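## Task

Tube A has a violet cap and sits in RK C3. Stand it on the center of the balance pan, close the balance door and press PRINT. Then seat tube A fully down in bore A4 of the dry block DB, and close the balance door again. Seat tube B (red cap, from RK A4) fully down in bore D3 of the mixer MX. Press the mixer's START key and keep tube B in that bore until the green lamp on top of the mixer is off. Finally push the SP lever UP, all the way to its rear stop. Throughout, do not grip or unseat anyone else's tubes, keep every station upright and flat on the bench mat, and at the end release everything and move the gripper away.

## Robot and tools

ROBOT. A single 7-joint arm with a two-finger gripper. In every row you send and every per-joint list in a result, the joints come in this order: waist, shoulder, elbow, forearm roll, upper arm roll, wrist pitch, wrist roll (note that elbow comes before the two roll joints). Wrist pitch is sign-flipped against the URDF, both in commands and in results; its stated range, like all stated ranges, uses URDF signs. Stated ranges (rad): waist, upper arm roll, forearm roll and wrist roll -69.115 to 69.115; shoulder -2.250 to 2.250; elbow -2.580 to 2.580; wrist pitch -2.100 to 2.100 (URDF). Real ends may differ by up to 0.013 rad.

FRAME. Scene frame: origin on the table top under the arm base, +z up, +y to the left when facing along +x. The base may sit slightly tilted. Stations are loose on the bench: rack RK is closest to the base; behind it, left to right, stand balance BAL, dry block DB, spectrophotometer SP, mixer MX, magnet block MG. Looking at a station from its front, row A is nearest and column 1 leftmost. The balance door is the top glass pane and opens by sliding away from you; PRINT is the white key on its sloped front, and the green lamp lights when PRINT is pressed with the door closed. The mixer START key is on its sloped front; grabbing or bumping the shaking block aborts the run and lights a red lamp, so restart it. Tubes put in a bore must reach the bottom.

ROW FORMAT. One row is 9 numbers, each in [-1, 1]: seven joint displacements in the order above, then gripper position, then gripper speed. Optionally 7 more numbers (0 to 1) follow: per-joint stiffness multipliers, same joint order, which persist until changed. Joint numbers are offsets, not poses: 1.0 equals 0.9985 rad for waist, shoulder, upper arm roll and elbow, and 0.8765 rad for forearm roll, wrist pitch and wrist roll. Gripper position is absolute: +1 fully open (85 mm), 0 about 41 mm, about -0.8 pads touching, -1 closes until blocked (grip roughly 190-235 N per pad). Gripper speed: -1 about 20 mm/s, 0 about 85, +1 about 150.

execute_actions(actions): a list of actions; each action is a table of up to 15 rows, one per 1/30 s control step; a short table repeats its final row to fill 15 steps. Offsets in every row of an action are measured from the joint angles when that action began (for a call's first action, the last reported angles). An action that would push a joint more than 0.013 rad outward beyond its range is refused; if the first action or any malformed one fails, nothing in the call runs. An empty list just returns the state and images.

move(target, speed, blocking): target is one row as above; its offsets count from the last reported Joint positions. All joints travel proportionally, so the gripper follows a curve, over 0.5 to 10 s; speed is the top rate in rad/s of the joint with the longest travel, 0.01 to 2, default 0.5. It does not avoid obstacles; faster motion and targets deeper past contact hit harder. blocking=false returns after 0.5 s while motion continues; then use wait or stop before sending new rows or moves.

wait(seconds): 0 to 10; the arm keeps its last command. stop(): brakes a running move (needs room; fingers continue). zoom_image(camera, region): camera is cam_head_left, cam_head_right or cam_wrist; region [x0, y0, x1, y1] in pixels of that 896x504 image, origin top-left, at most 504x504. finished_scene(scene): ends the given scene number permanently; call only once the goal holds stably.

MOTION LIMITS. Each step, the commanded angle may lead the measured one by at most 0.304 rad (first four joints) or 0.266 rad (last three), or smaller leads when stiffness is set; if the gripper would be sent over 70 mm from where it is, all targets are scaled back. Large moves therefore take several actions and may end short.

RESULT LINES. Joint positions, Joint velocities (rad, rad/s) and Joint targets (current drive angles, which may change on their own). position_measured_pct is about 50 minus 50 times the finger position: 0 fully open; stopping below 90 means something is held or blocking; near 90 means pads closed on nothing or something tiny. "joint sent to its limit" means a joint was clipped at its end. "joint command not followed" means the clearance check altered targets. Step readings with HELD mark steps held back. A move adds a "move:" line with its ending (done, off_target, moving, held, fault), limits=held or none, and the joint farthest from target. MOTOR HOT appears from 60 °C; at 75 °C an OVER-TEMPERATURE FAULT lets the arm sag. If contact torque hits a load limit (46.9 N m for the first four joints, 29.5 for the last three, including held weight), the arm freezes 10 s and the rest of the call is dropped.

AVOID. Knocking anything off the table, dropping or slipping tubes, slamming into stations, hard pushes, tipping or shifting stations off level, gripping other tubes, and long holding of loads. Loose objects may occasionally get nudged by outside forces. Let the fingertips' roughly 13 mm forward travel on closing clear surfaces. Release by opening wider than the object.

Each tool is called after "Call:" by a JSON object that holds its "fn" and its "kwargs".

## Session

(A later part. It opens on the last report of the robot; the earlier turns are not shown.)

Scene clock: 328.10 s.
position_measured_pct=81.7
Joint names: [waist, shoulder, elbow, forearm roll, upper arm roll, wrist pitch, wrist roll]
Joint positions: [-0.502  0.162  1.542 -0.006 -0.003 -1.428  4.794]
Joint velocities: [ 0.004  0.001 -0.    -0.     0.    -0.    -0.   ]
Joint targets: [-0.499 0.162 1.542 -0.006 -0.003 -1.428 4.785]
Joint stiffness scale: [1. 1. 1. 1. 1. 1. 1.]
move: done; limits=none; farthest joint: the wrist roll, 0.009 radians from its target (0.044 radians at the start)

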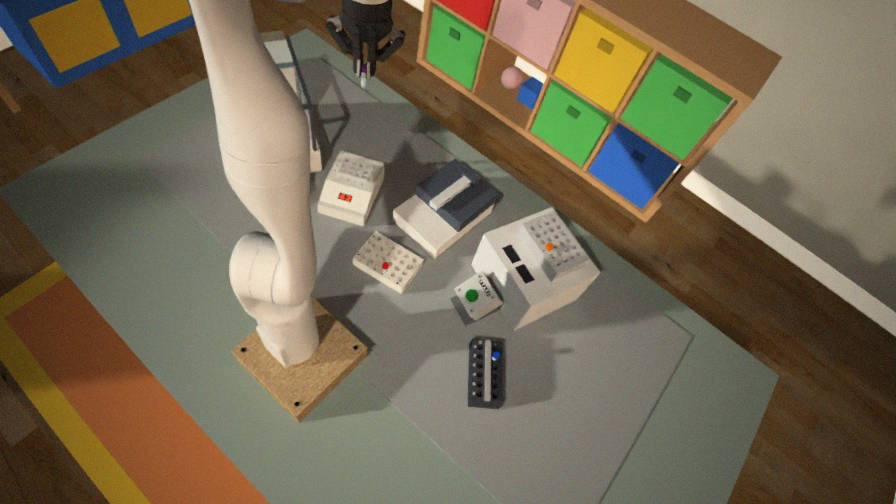

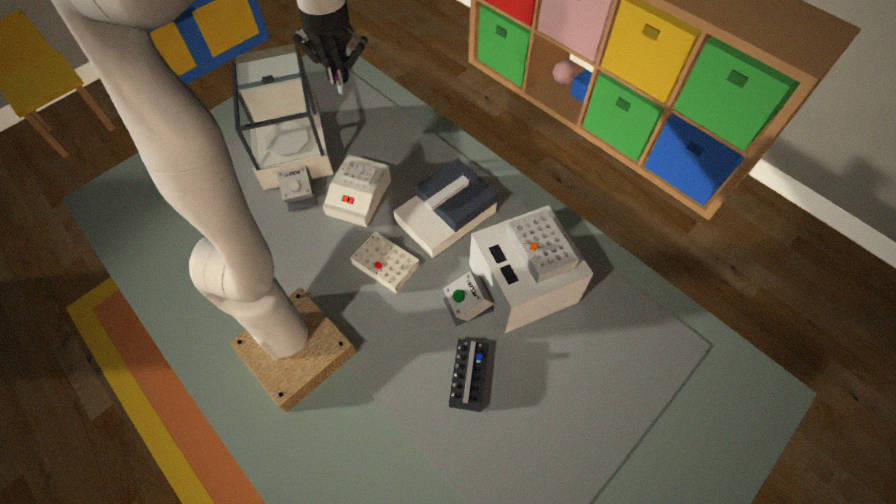

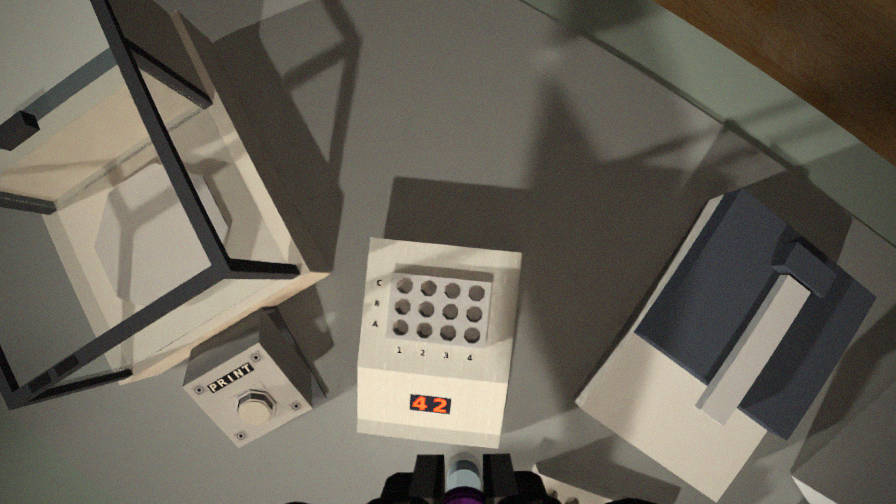

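Call:
{"fn": "move", "kwargs": {"target": [0,0.278,0.471,0,0,0.842,0,-0.72,0], "speed": 0.4}}

Scene clock: 337.53 s.
position_measured_pct=81.7
Joint names: [waist, shoulder, elbow, forearm roll, upper arm roll, wrist pitch, wrist roll]
Joint positions: [-0.502  0.437  2.007 -0.006 -0.003 -0.695  4.794]
Joint velocities: [ 0.     0.002  0.     0.     0.     0.001 -0.   ]
Joint targets: [-0.502 0.440 2.012 -0.006 -0.003 -0.690 4.794]
Joint stiffness scale: [1. 1. 1. 1. 1. 1. 1.]
move: done; limits=none; farthest joint: the elbow, 0.005 radians from its target (0.470 radians at the start)

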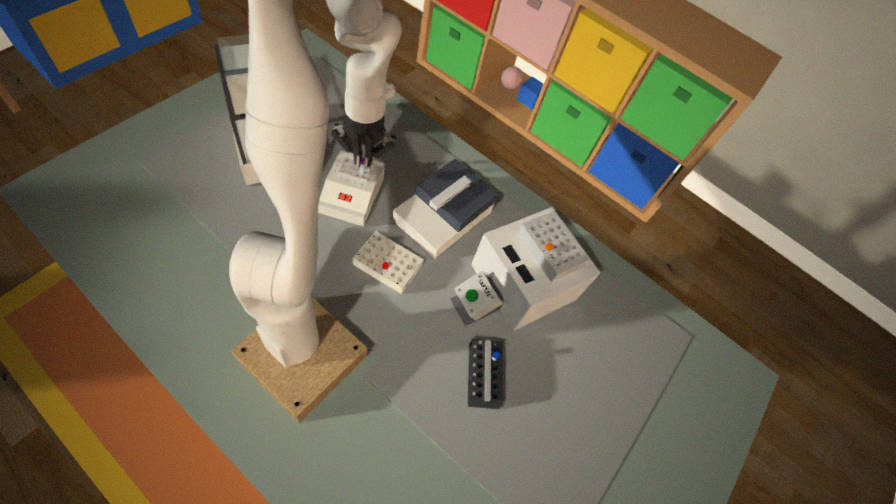

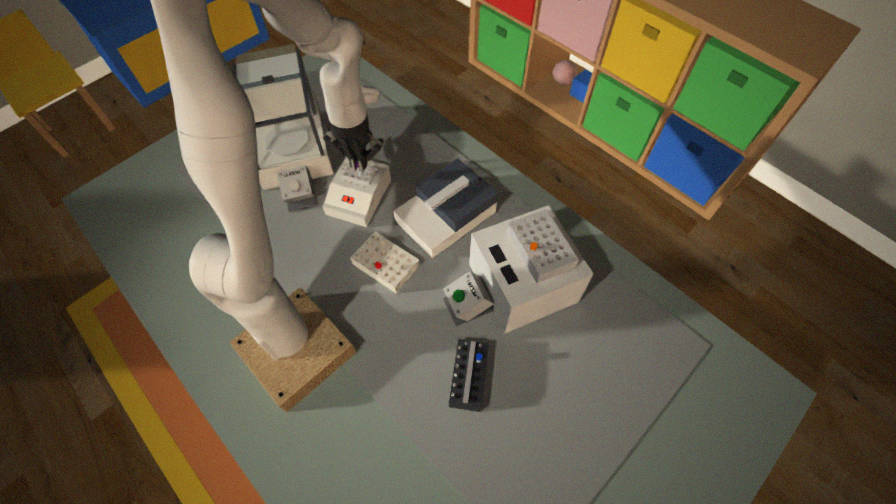

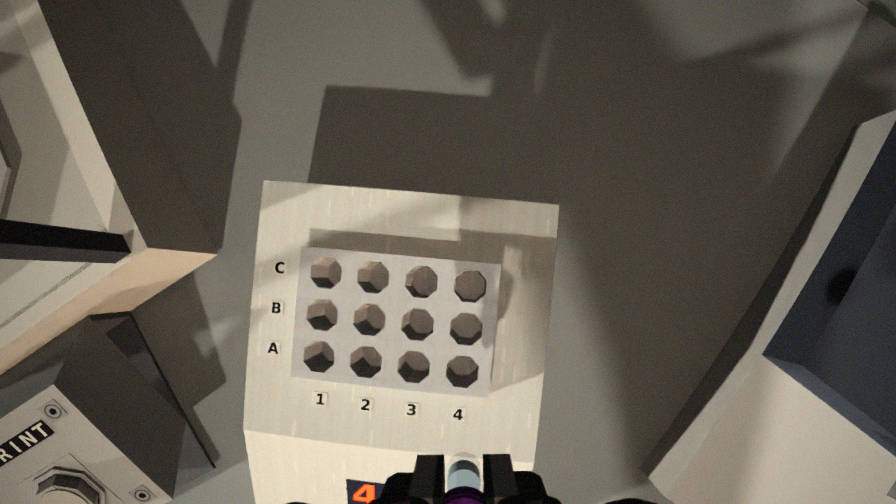

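Call:
{"fn": "move", "kwargs": {"target": [0.004,0.086,-0.043,0,0,0.057,0,-0.72,0], "speed": 0.15}}

Scene clock: 341.93 s.
position_measured_pct=81.7
Joint names: [waist, shoulder, elbow, forearm roll, upper arm roll, wrist pitch, wrist roll]
Joint positions: [-0.5    0.521  1.969 -0.006 -0.003 -0.651  4.794]
Joint velocities: [ 0.001  0.003 -0.     0.     0.    -0.     0.   ]
Joint targets: [-0.498 0.523 1.964 -0.006 -0.003 -0.645 4.794]
Joint stiffness scale: [1. 1. 1. 1. 1. 1. 1.]
move: done; limits=none; farthest joint: the wrist pitch, 0.006 radians from its target (0.050 radians at the start)

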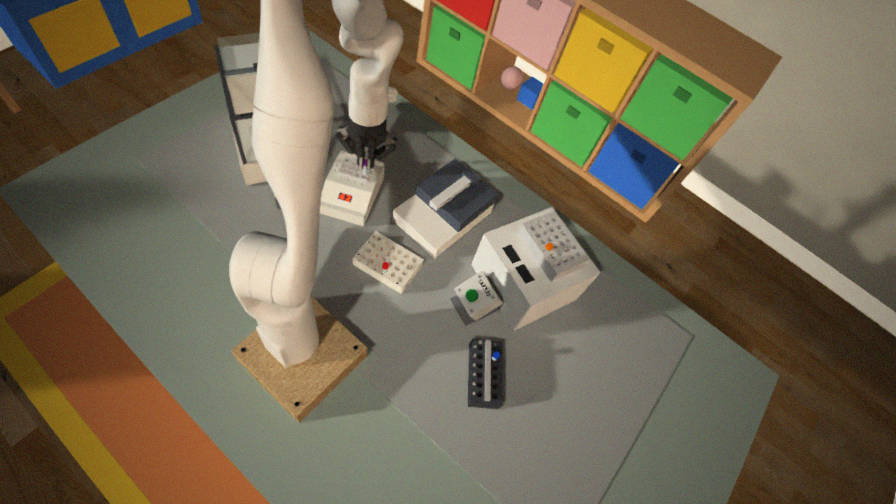

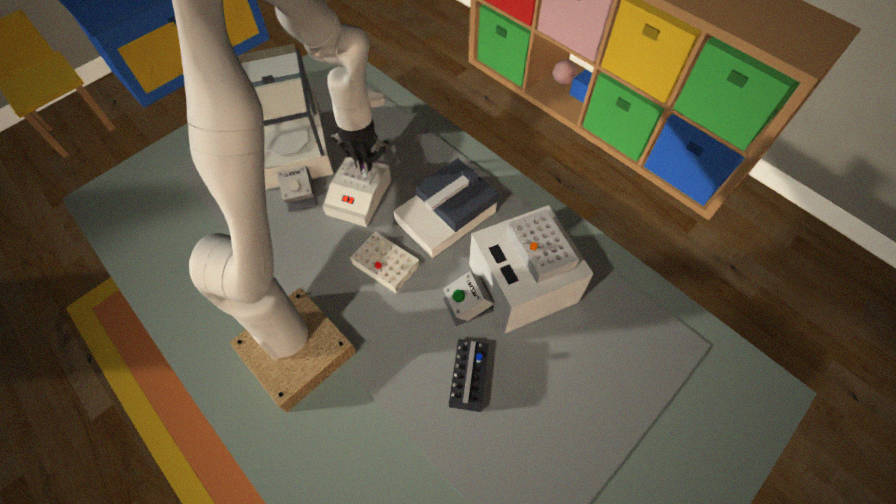

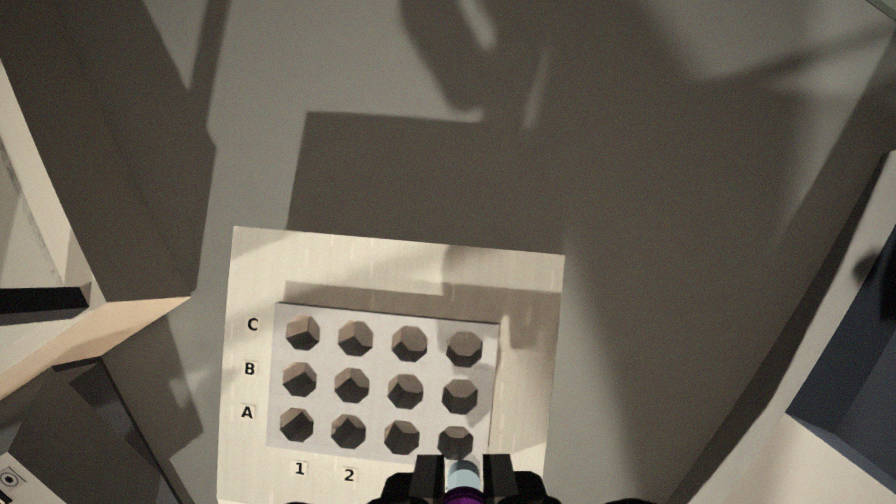

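Call:
{"fn": "move", "kwargs": {"target": [-0.011,0.034,0.016,0,0,0.055,0,-0.72,0], "speed": 0.06}}

Call:
{"fn": "zoom_image", "kwargs": {"camera": "cam_wrist", "region": [340,350,590,504]}}

Scene clock: 346.93 s.
position_measured_pct=81.7
Joint names: [waist, shoulder, elbow, forearm roll, upper arm roll, wrist pitch, wrist roll]
Joint positions: [-0.508  0.548  1.979 -0.006 -0.003 -0.61   4.794]
Joint velocities: [ 0.    -0.001  0.     0.    -0.001  0.001 -0.001]
Joint targets: [-0.511 0.555 1.985 -0.006 -0.003 -0.603 4.794]
Joint stiffness scale: [1. 1. 1. 1. 1. 1. 1.]
move: done; limits=none; farthest joint: the wrist pitch, 0.008 radians from its target (0.048 radians at the start)

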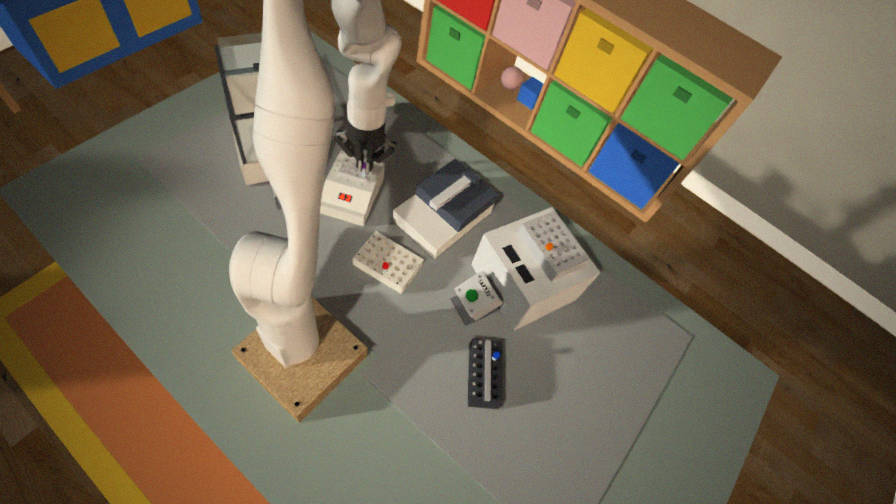

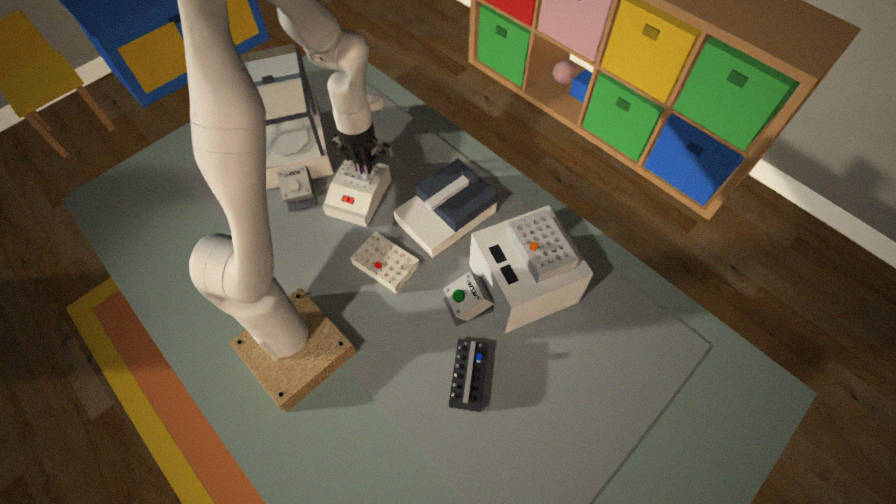

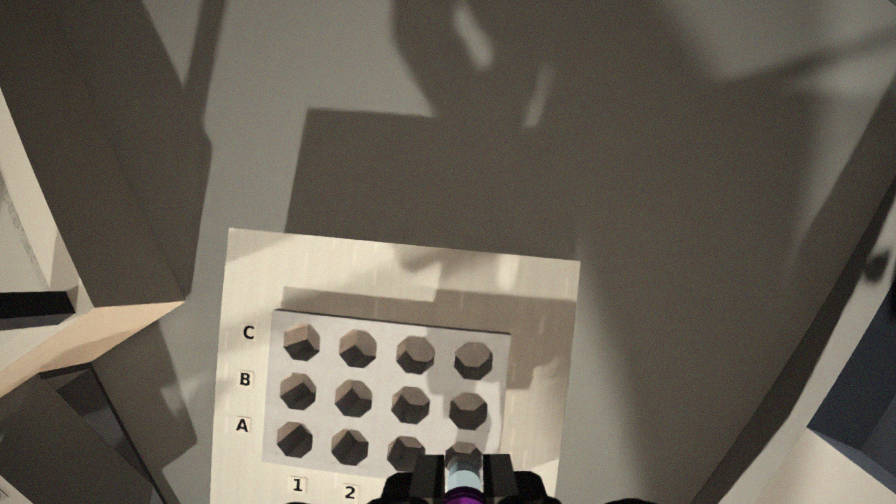

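Region (340, 350, 590, 504) of cam_wrist's 896x504 image, scaled by 2.016; it fills the top 310 rows of this view, and the rest is white.

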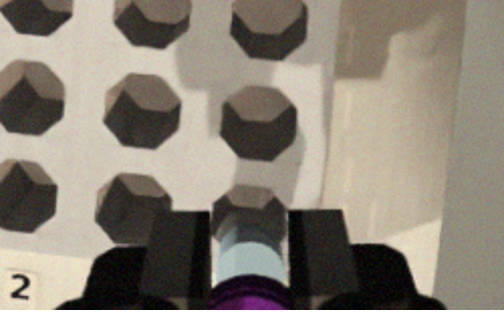

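Call:
{"fn": "move", "kwargs": {"target": [0,-0.003,-0.021,0,0,-0.025,0,-0.72,0], "speed": 0.04}}

Call:
{"fn": "move", "kwargs": {"target": [0,0.02,0.008,0,0,0.03,0,-0.72,0], "speed": 0.03}}

Call:
{"fn": "zoom_image", "kwargs": {"camera": "cam_wrist", "region": [340,350,590,504]}}

Scene clock: 353.27 s.
position_measured_pct=81.7
Joint names: [waist, shoulder, elbow, forearm roll, upper arm roll, wrist pitch, wrist roll]
Joint positions: [-0.508  0.547  1.963 -0.006 -0.003 -0.627  4.794]
Joint velocities: [ 0.002  0.    -0.001 -0.     0.    -0.001 -0.   ]
Joint targets: [-0.508 0.545 1.958 -0.006 -0.003 -0.632 4.794]
Joint stiffness scale: [1. 1. 1. 1. 1. 1. 1.]
move: done; limits=none; farthest joint: the elbow, 0.005 radians from its target (0.021 radians at the start)

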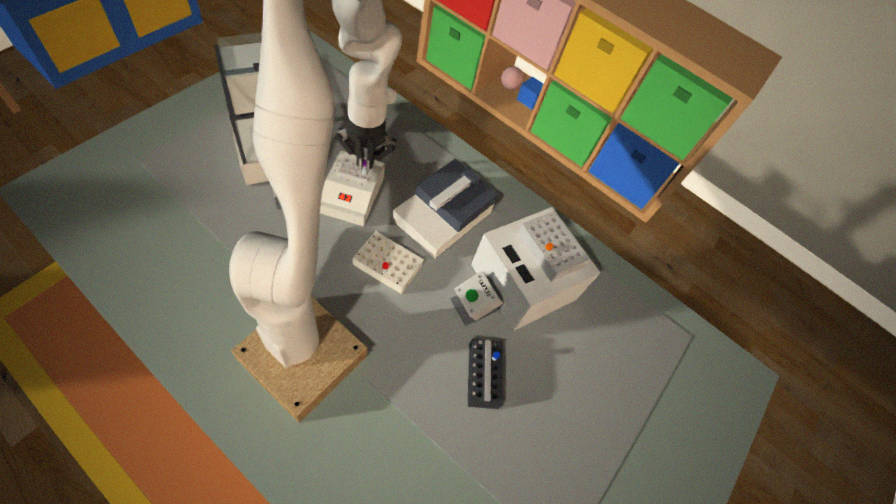

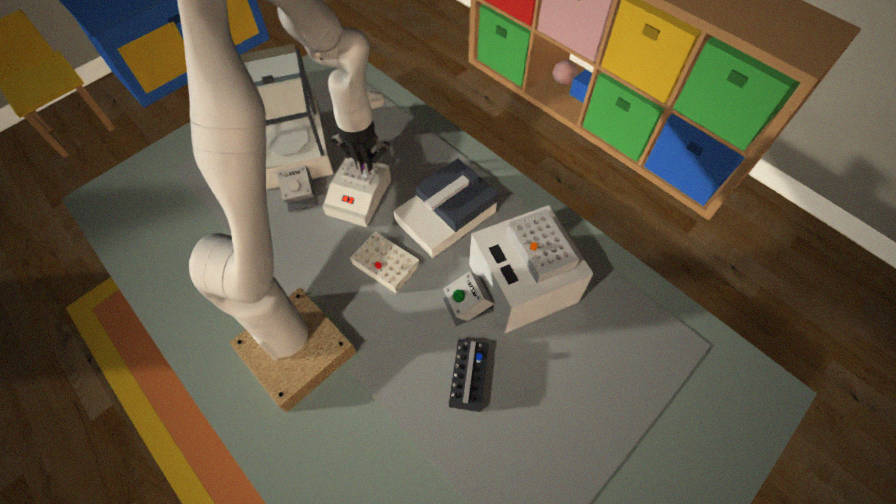

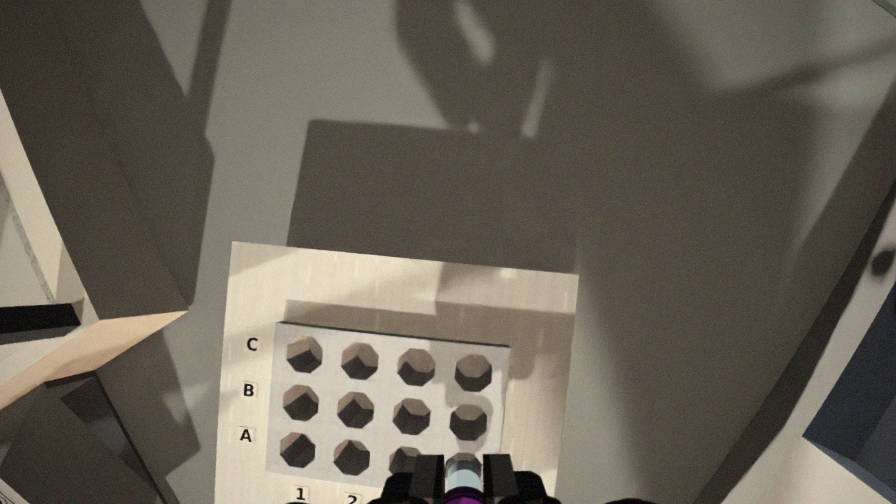

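Scene clock: 354.37 s.
position_measured_pct=81.7
Joint names: [waist, shoulder, elbow, forearm roll, upper arm roll, wrist pitch, wrist roll]
Joint positions: [-0.508  0.555  1.964 -0.006 -0.003 -0.614  4.794]
Joint velocities: [ 0.001  0.     0.    -0.    -0.    -0.    -0.   ]
Joint targets: [-0.508 0.567 1.971 -0.006 -0.003 -0.601 4.794]
Joint stiffness scale: [1. 1. 1. 1. 1. 1. 1.]
move: off_target; limits=none; farthest joint: the wrist pitch, 0.013 radians from its target (0.026 radians at the start)

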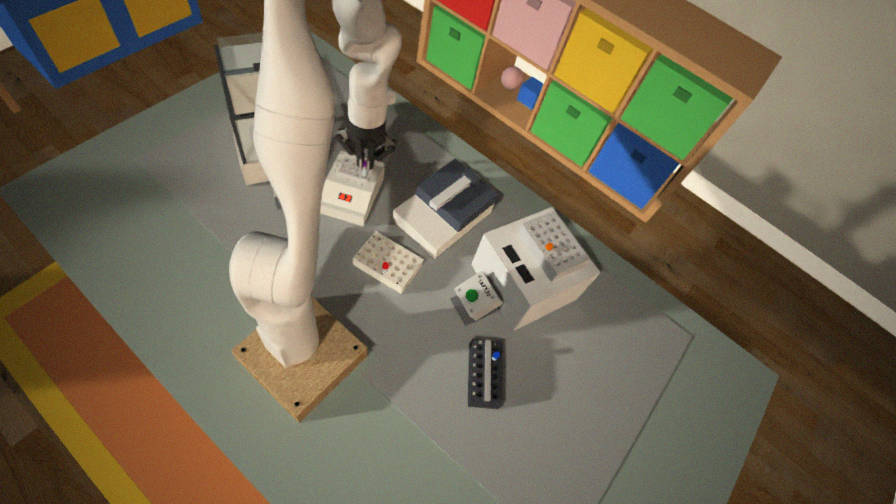

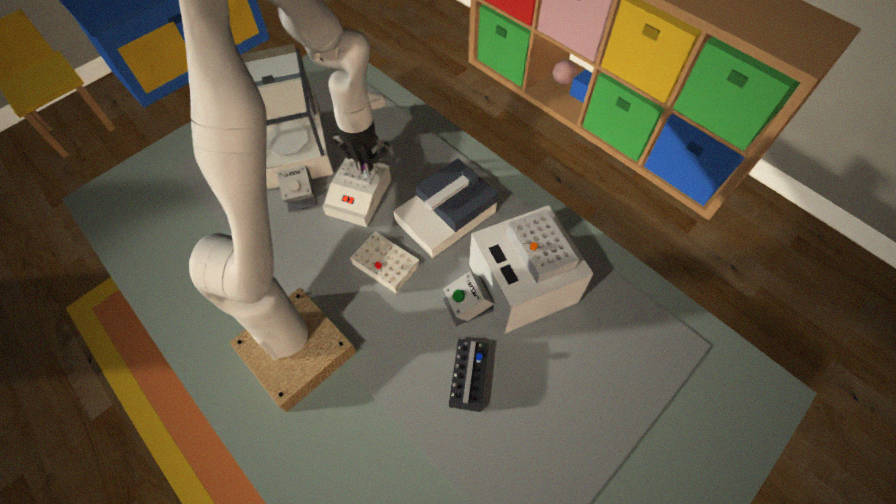

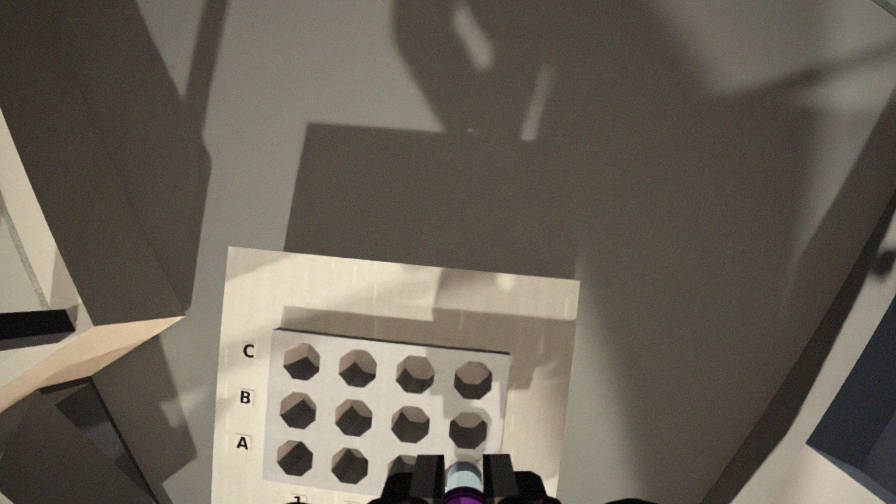

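Region (340, 350, 590, 504) of cam_wrist's 896x504 image, scaled by 2.016; it fills the top 310 rows of this view, and the rest is white.

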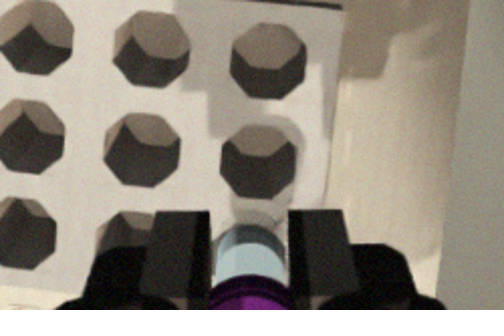

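Call:
{"fn": "move", "kwargs": {"target": [0,-0.004,0,0,0,-0.013,0,-0.72,0], "speed": 0.02}}

Call:
{"fn": "move", "kwargs": {"target": [0,0.016,0.01,0,0,0.026,0,-0.72,0], "speed": 0.02}}

Scene clock: 362.13 s.
position_measured_pct=81.7
Joint names: [waist, shoulder, elbow, forearm roll, upper arm roll, wrist pitch, wrist roll]
Joint positions: [-0.508  0.553  1.964 -0.006 -0.003 -0.62   4.794]
Joint velocities: [-0.    -0.    -0.    -0.     0.    -0.001 -0.   ]
Joint targets: [-0.508 0.551 1.964 -0.006 -0.003 -0.625 4.794]
Joint stiffness scale: [1. 1. 1. 1. 1. 1. 1.]
move: done; limits=none; farthest joint: the wrist pitch, 0.006 radians from its target (0.012 radians at the start)

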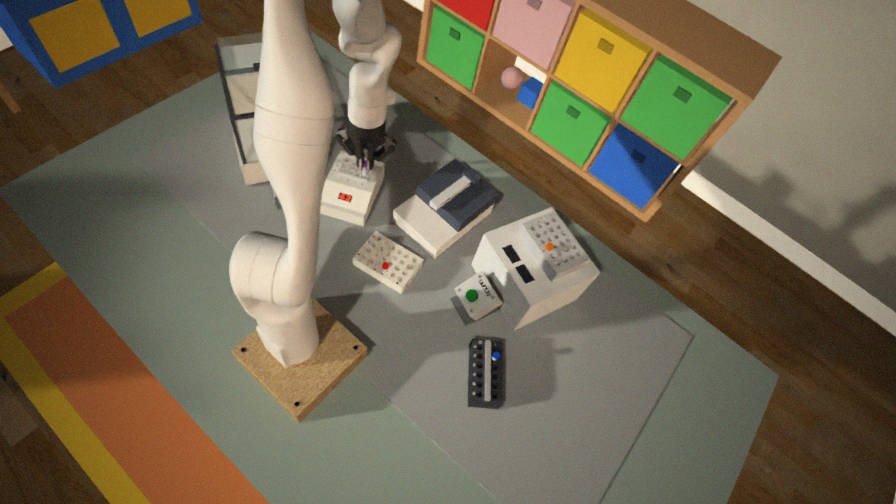

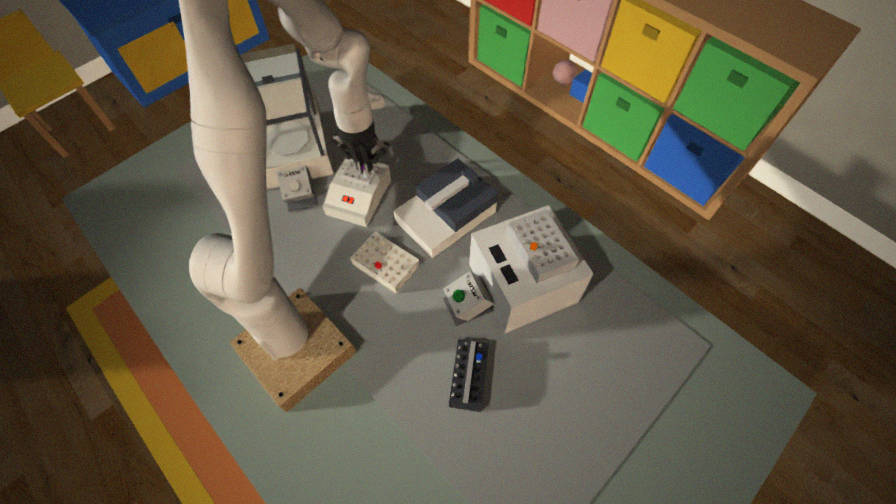

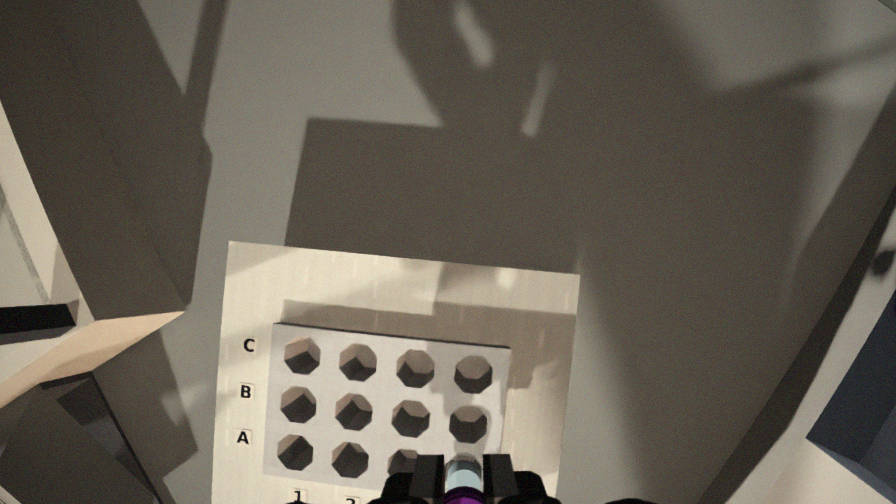

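Scene clock: 363.50 s.
position_measured_pct=81.7
Joint names: [waist, shoulder, elbow, forearm roll, upper arm roll, wrist pitch, wrist roll]
Joint positions: [-0.508  0.554  1.967 -0.006 -0.003 -0.611  4.794]
Joint velocities: [-0.001  0.001 -0.     0.     0.    -0.001  0.   ]
Joint targets: [-0.508 0.569 1.974 -0.006 -0.003 -0.597 4.794]
Joint stiffness scale: [1. 1. 1. 1. 1. 1. 1.]
move: off_target; limits=none; farthest joint: the shoulder, 0.015 radians from its target (0.016 radians at the start)

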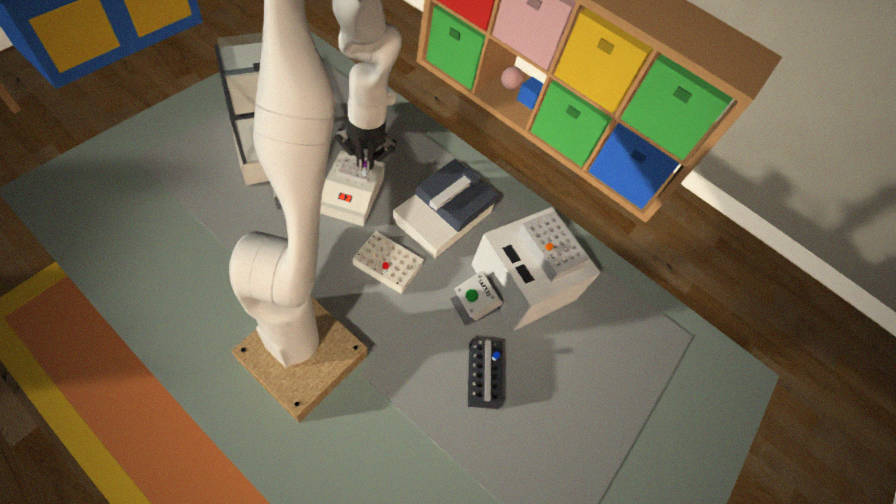

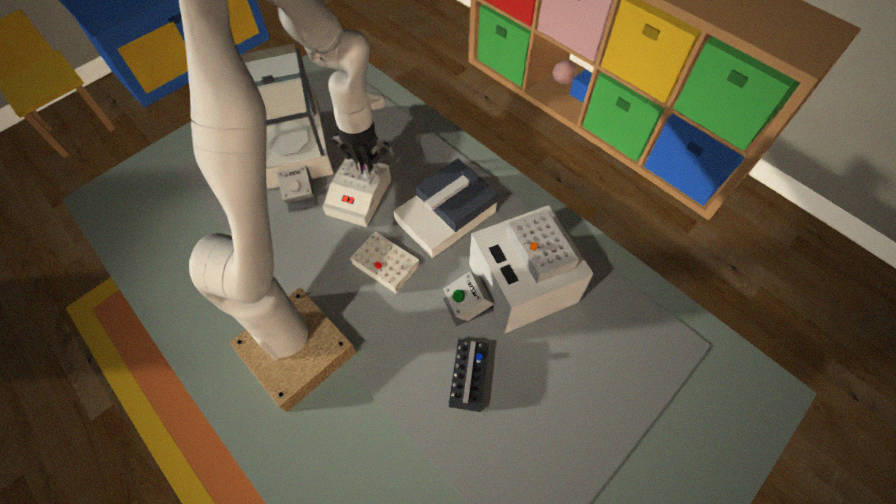

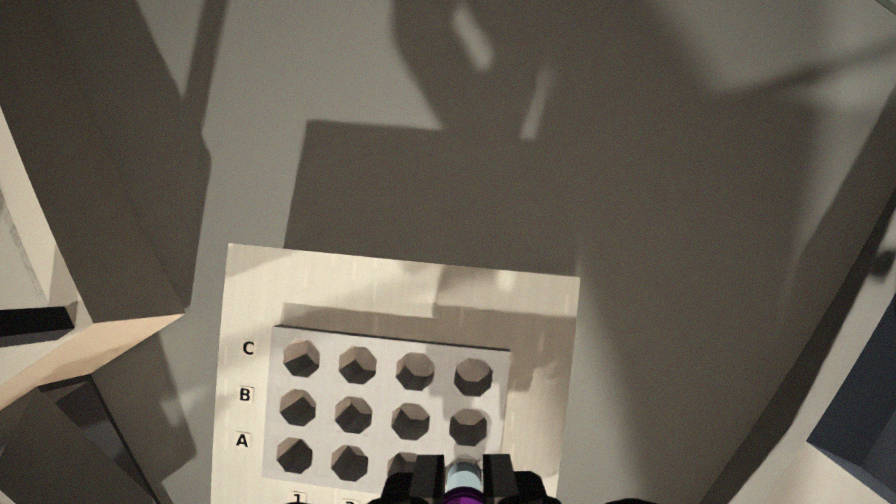

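Call:
{"fn": "move", "kwargs": {"target": [0,0.008,0,0,0,-0.018,0,-0.72,0], "speed": 0.01}}

Call:
{"fn": "zoom_image", "kwargs": {"camera": "cam_wrist", "region": [390,400,540,504]}}

Scene clock: 369.00 s.
position_measured_pct=81.7
Joint names: [waist, shoulder, elbow, forearm roll, upper arm roll, wrist pitch, wrist roll]
Joint positions: [-0.508  0.554  1.967 -0.006 -0.003 -0.618  4.794]
Joint velocities: [-0.     0.001  0.    -0.    -0.    -0.001 -0.   ]
Joint targets: [-0.508 0.562 1.967 -0.006 -0.003 -0.627 4.794]
Joint stiffness scale: [1. 1. 1. 1. 1. 1. 1.]
move: done; limits=none; farthest joint: the wrist pitch, 0.009 radians from its target (0.016 radians at the start)

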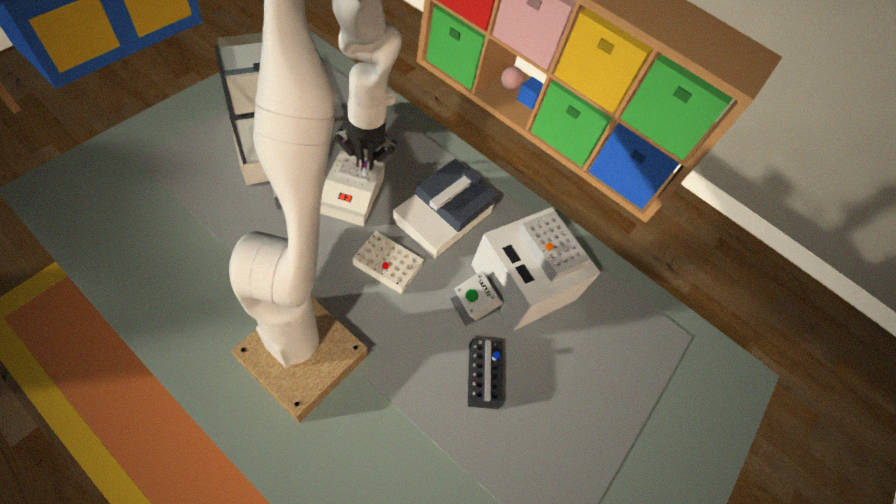

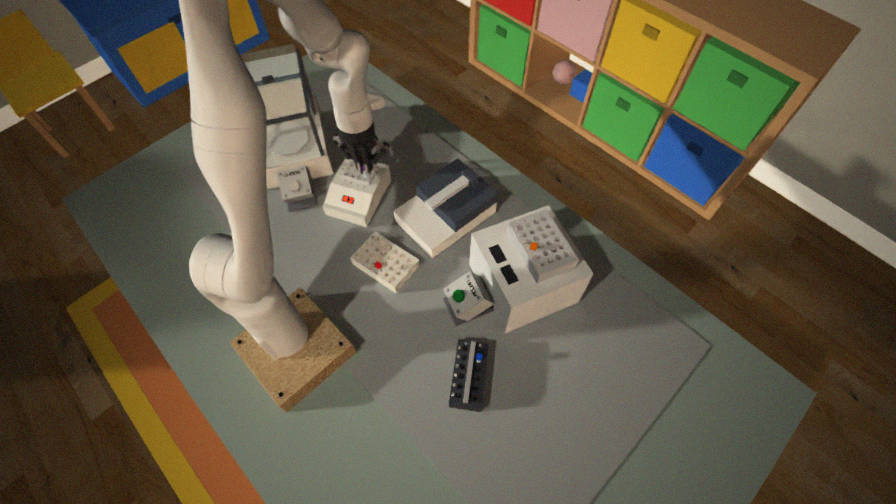

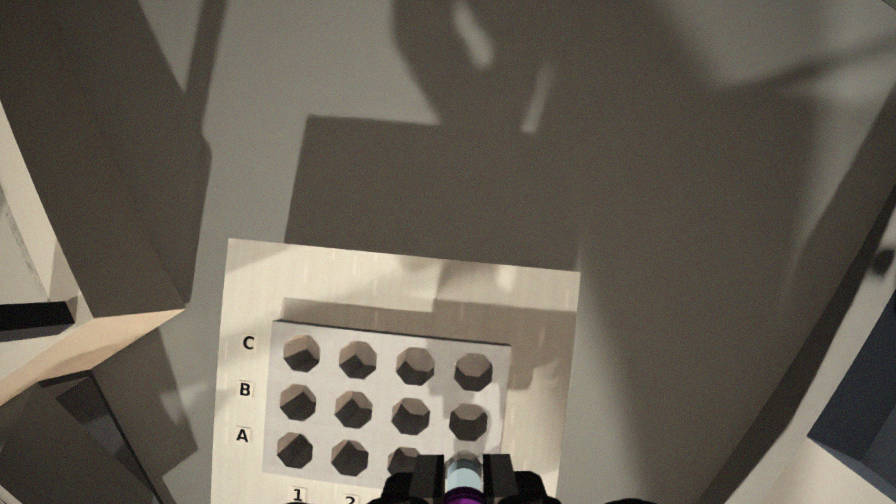

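Region (390, 400, 540, 504) of cam_wrist's 896x504 image, scaled by 3.360; it fills the top 349 rows of this view, and the rest is white.

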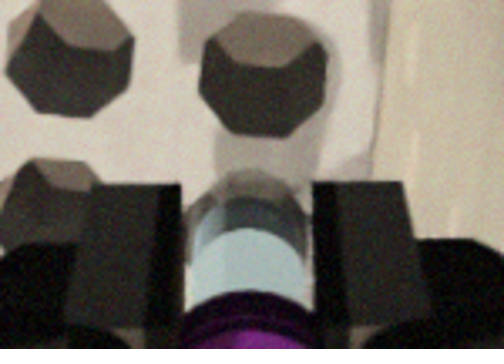

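Call:
{"fn": "move", "kwargs": {"target": [-0.003,0.035,0.016,0,0,0.035,0,-0.8,0], "speed": 0.02}}

Scene clock: 376.13 s.
position_measured_pct=82.9
Joint names: [waist, shoulder, elbow, forearm roll, upper arm roll, wrist pitch, wrist roll]
Joint positions: [-0.508  0.584  1.974 -0.006 -0.003 -0.587  4.794]
Joint velocities: [ 0.001  0.003  0.     0.001  0.     0.002 -0.   ]
Joint targets: [-0.511 0.589 1.983 -0.006 -0.003 -0.587 4.794]
Joint stiffness scale: [1. 1. 1. 1. 1. 1. 1.]
move: done; limits=none; farthest joint: the elbow, 0.009 radians from its target (0.016 radians at the start)

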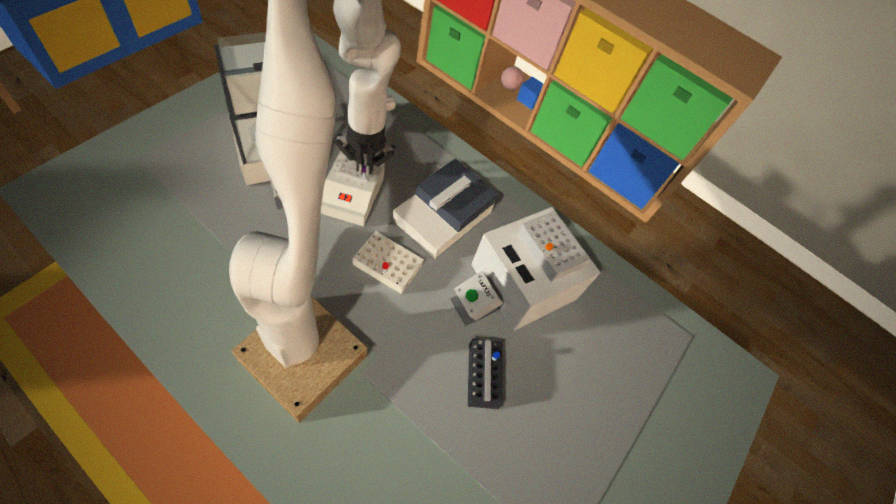

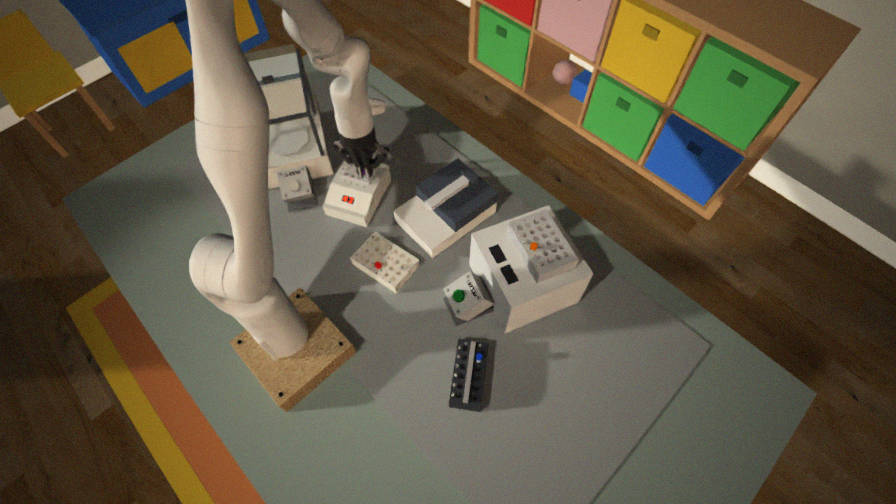

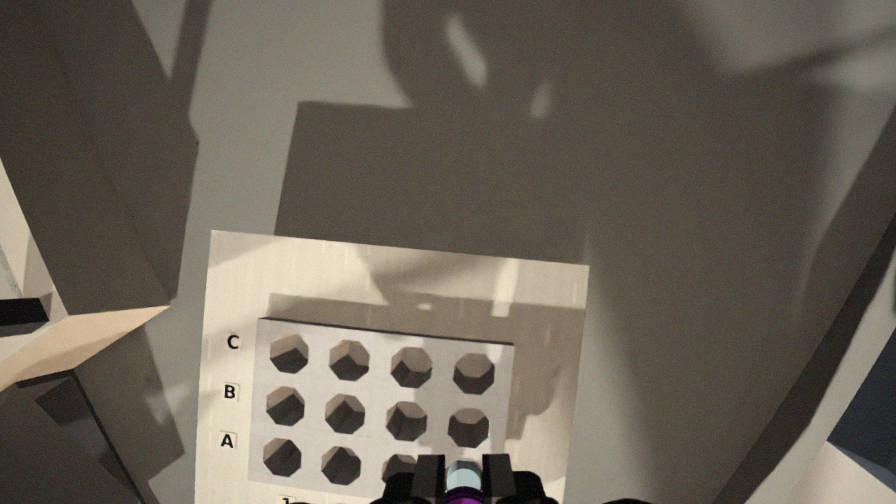

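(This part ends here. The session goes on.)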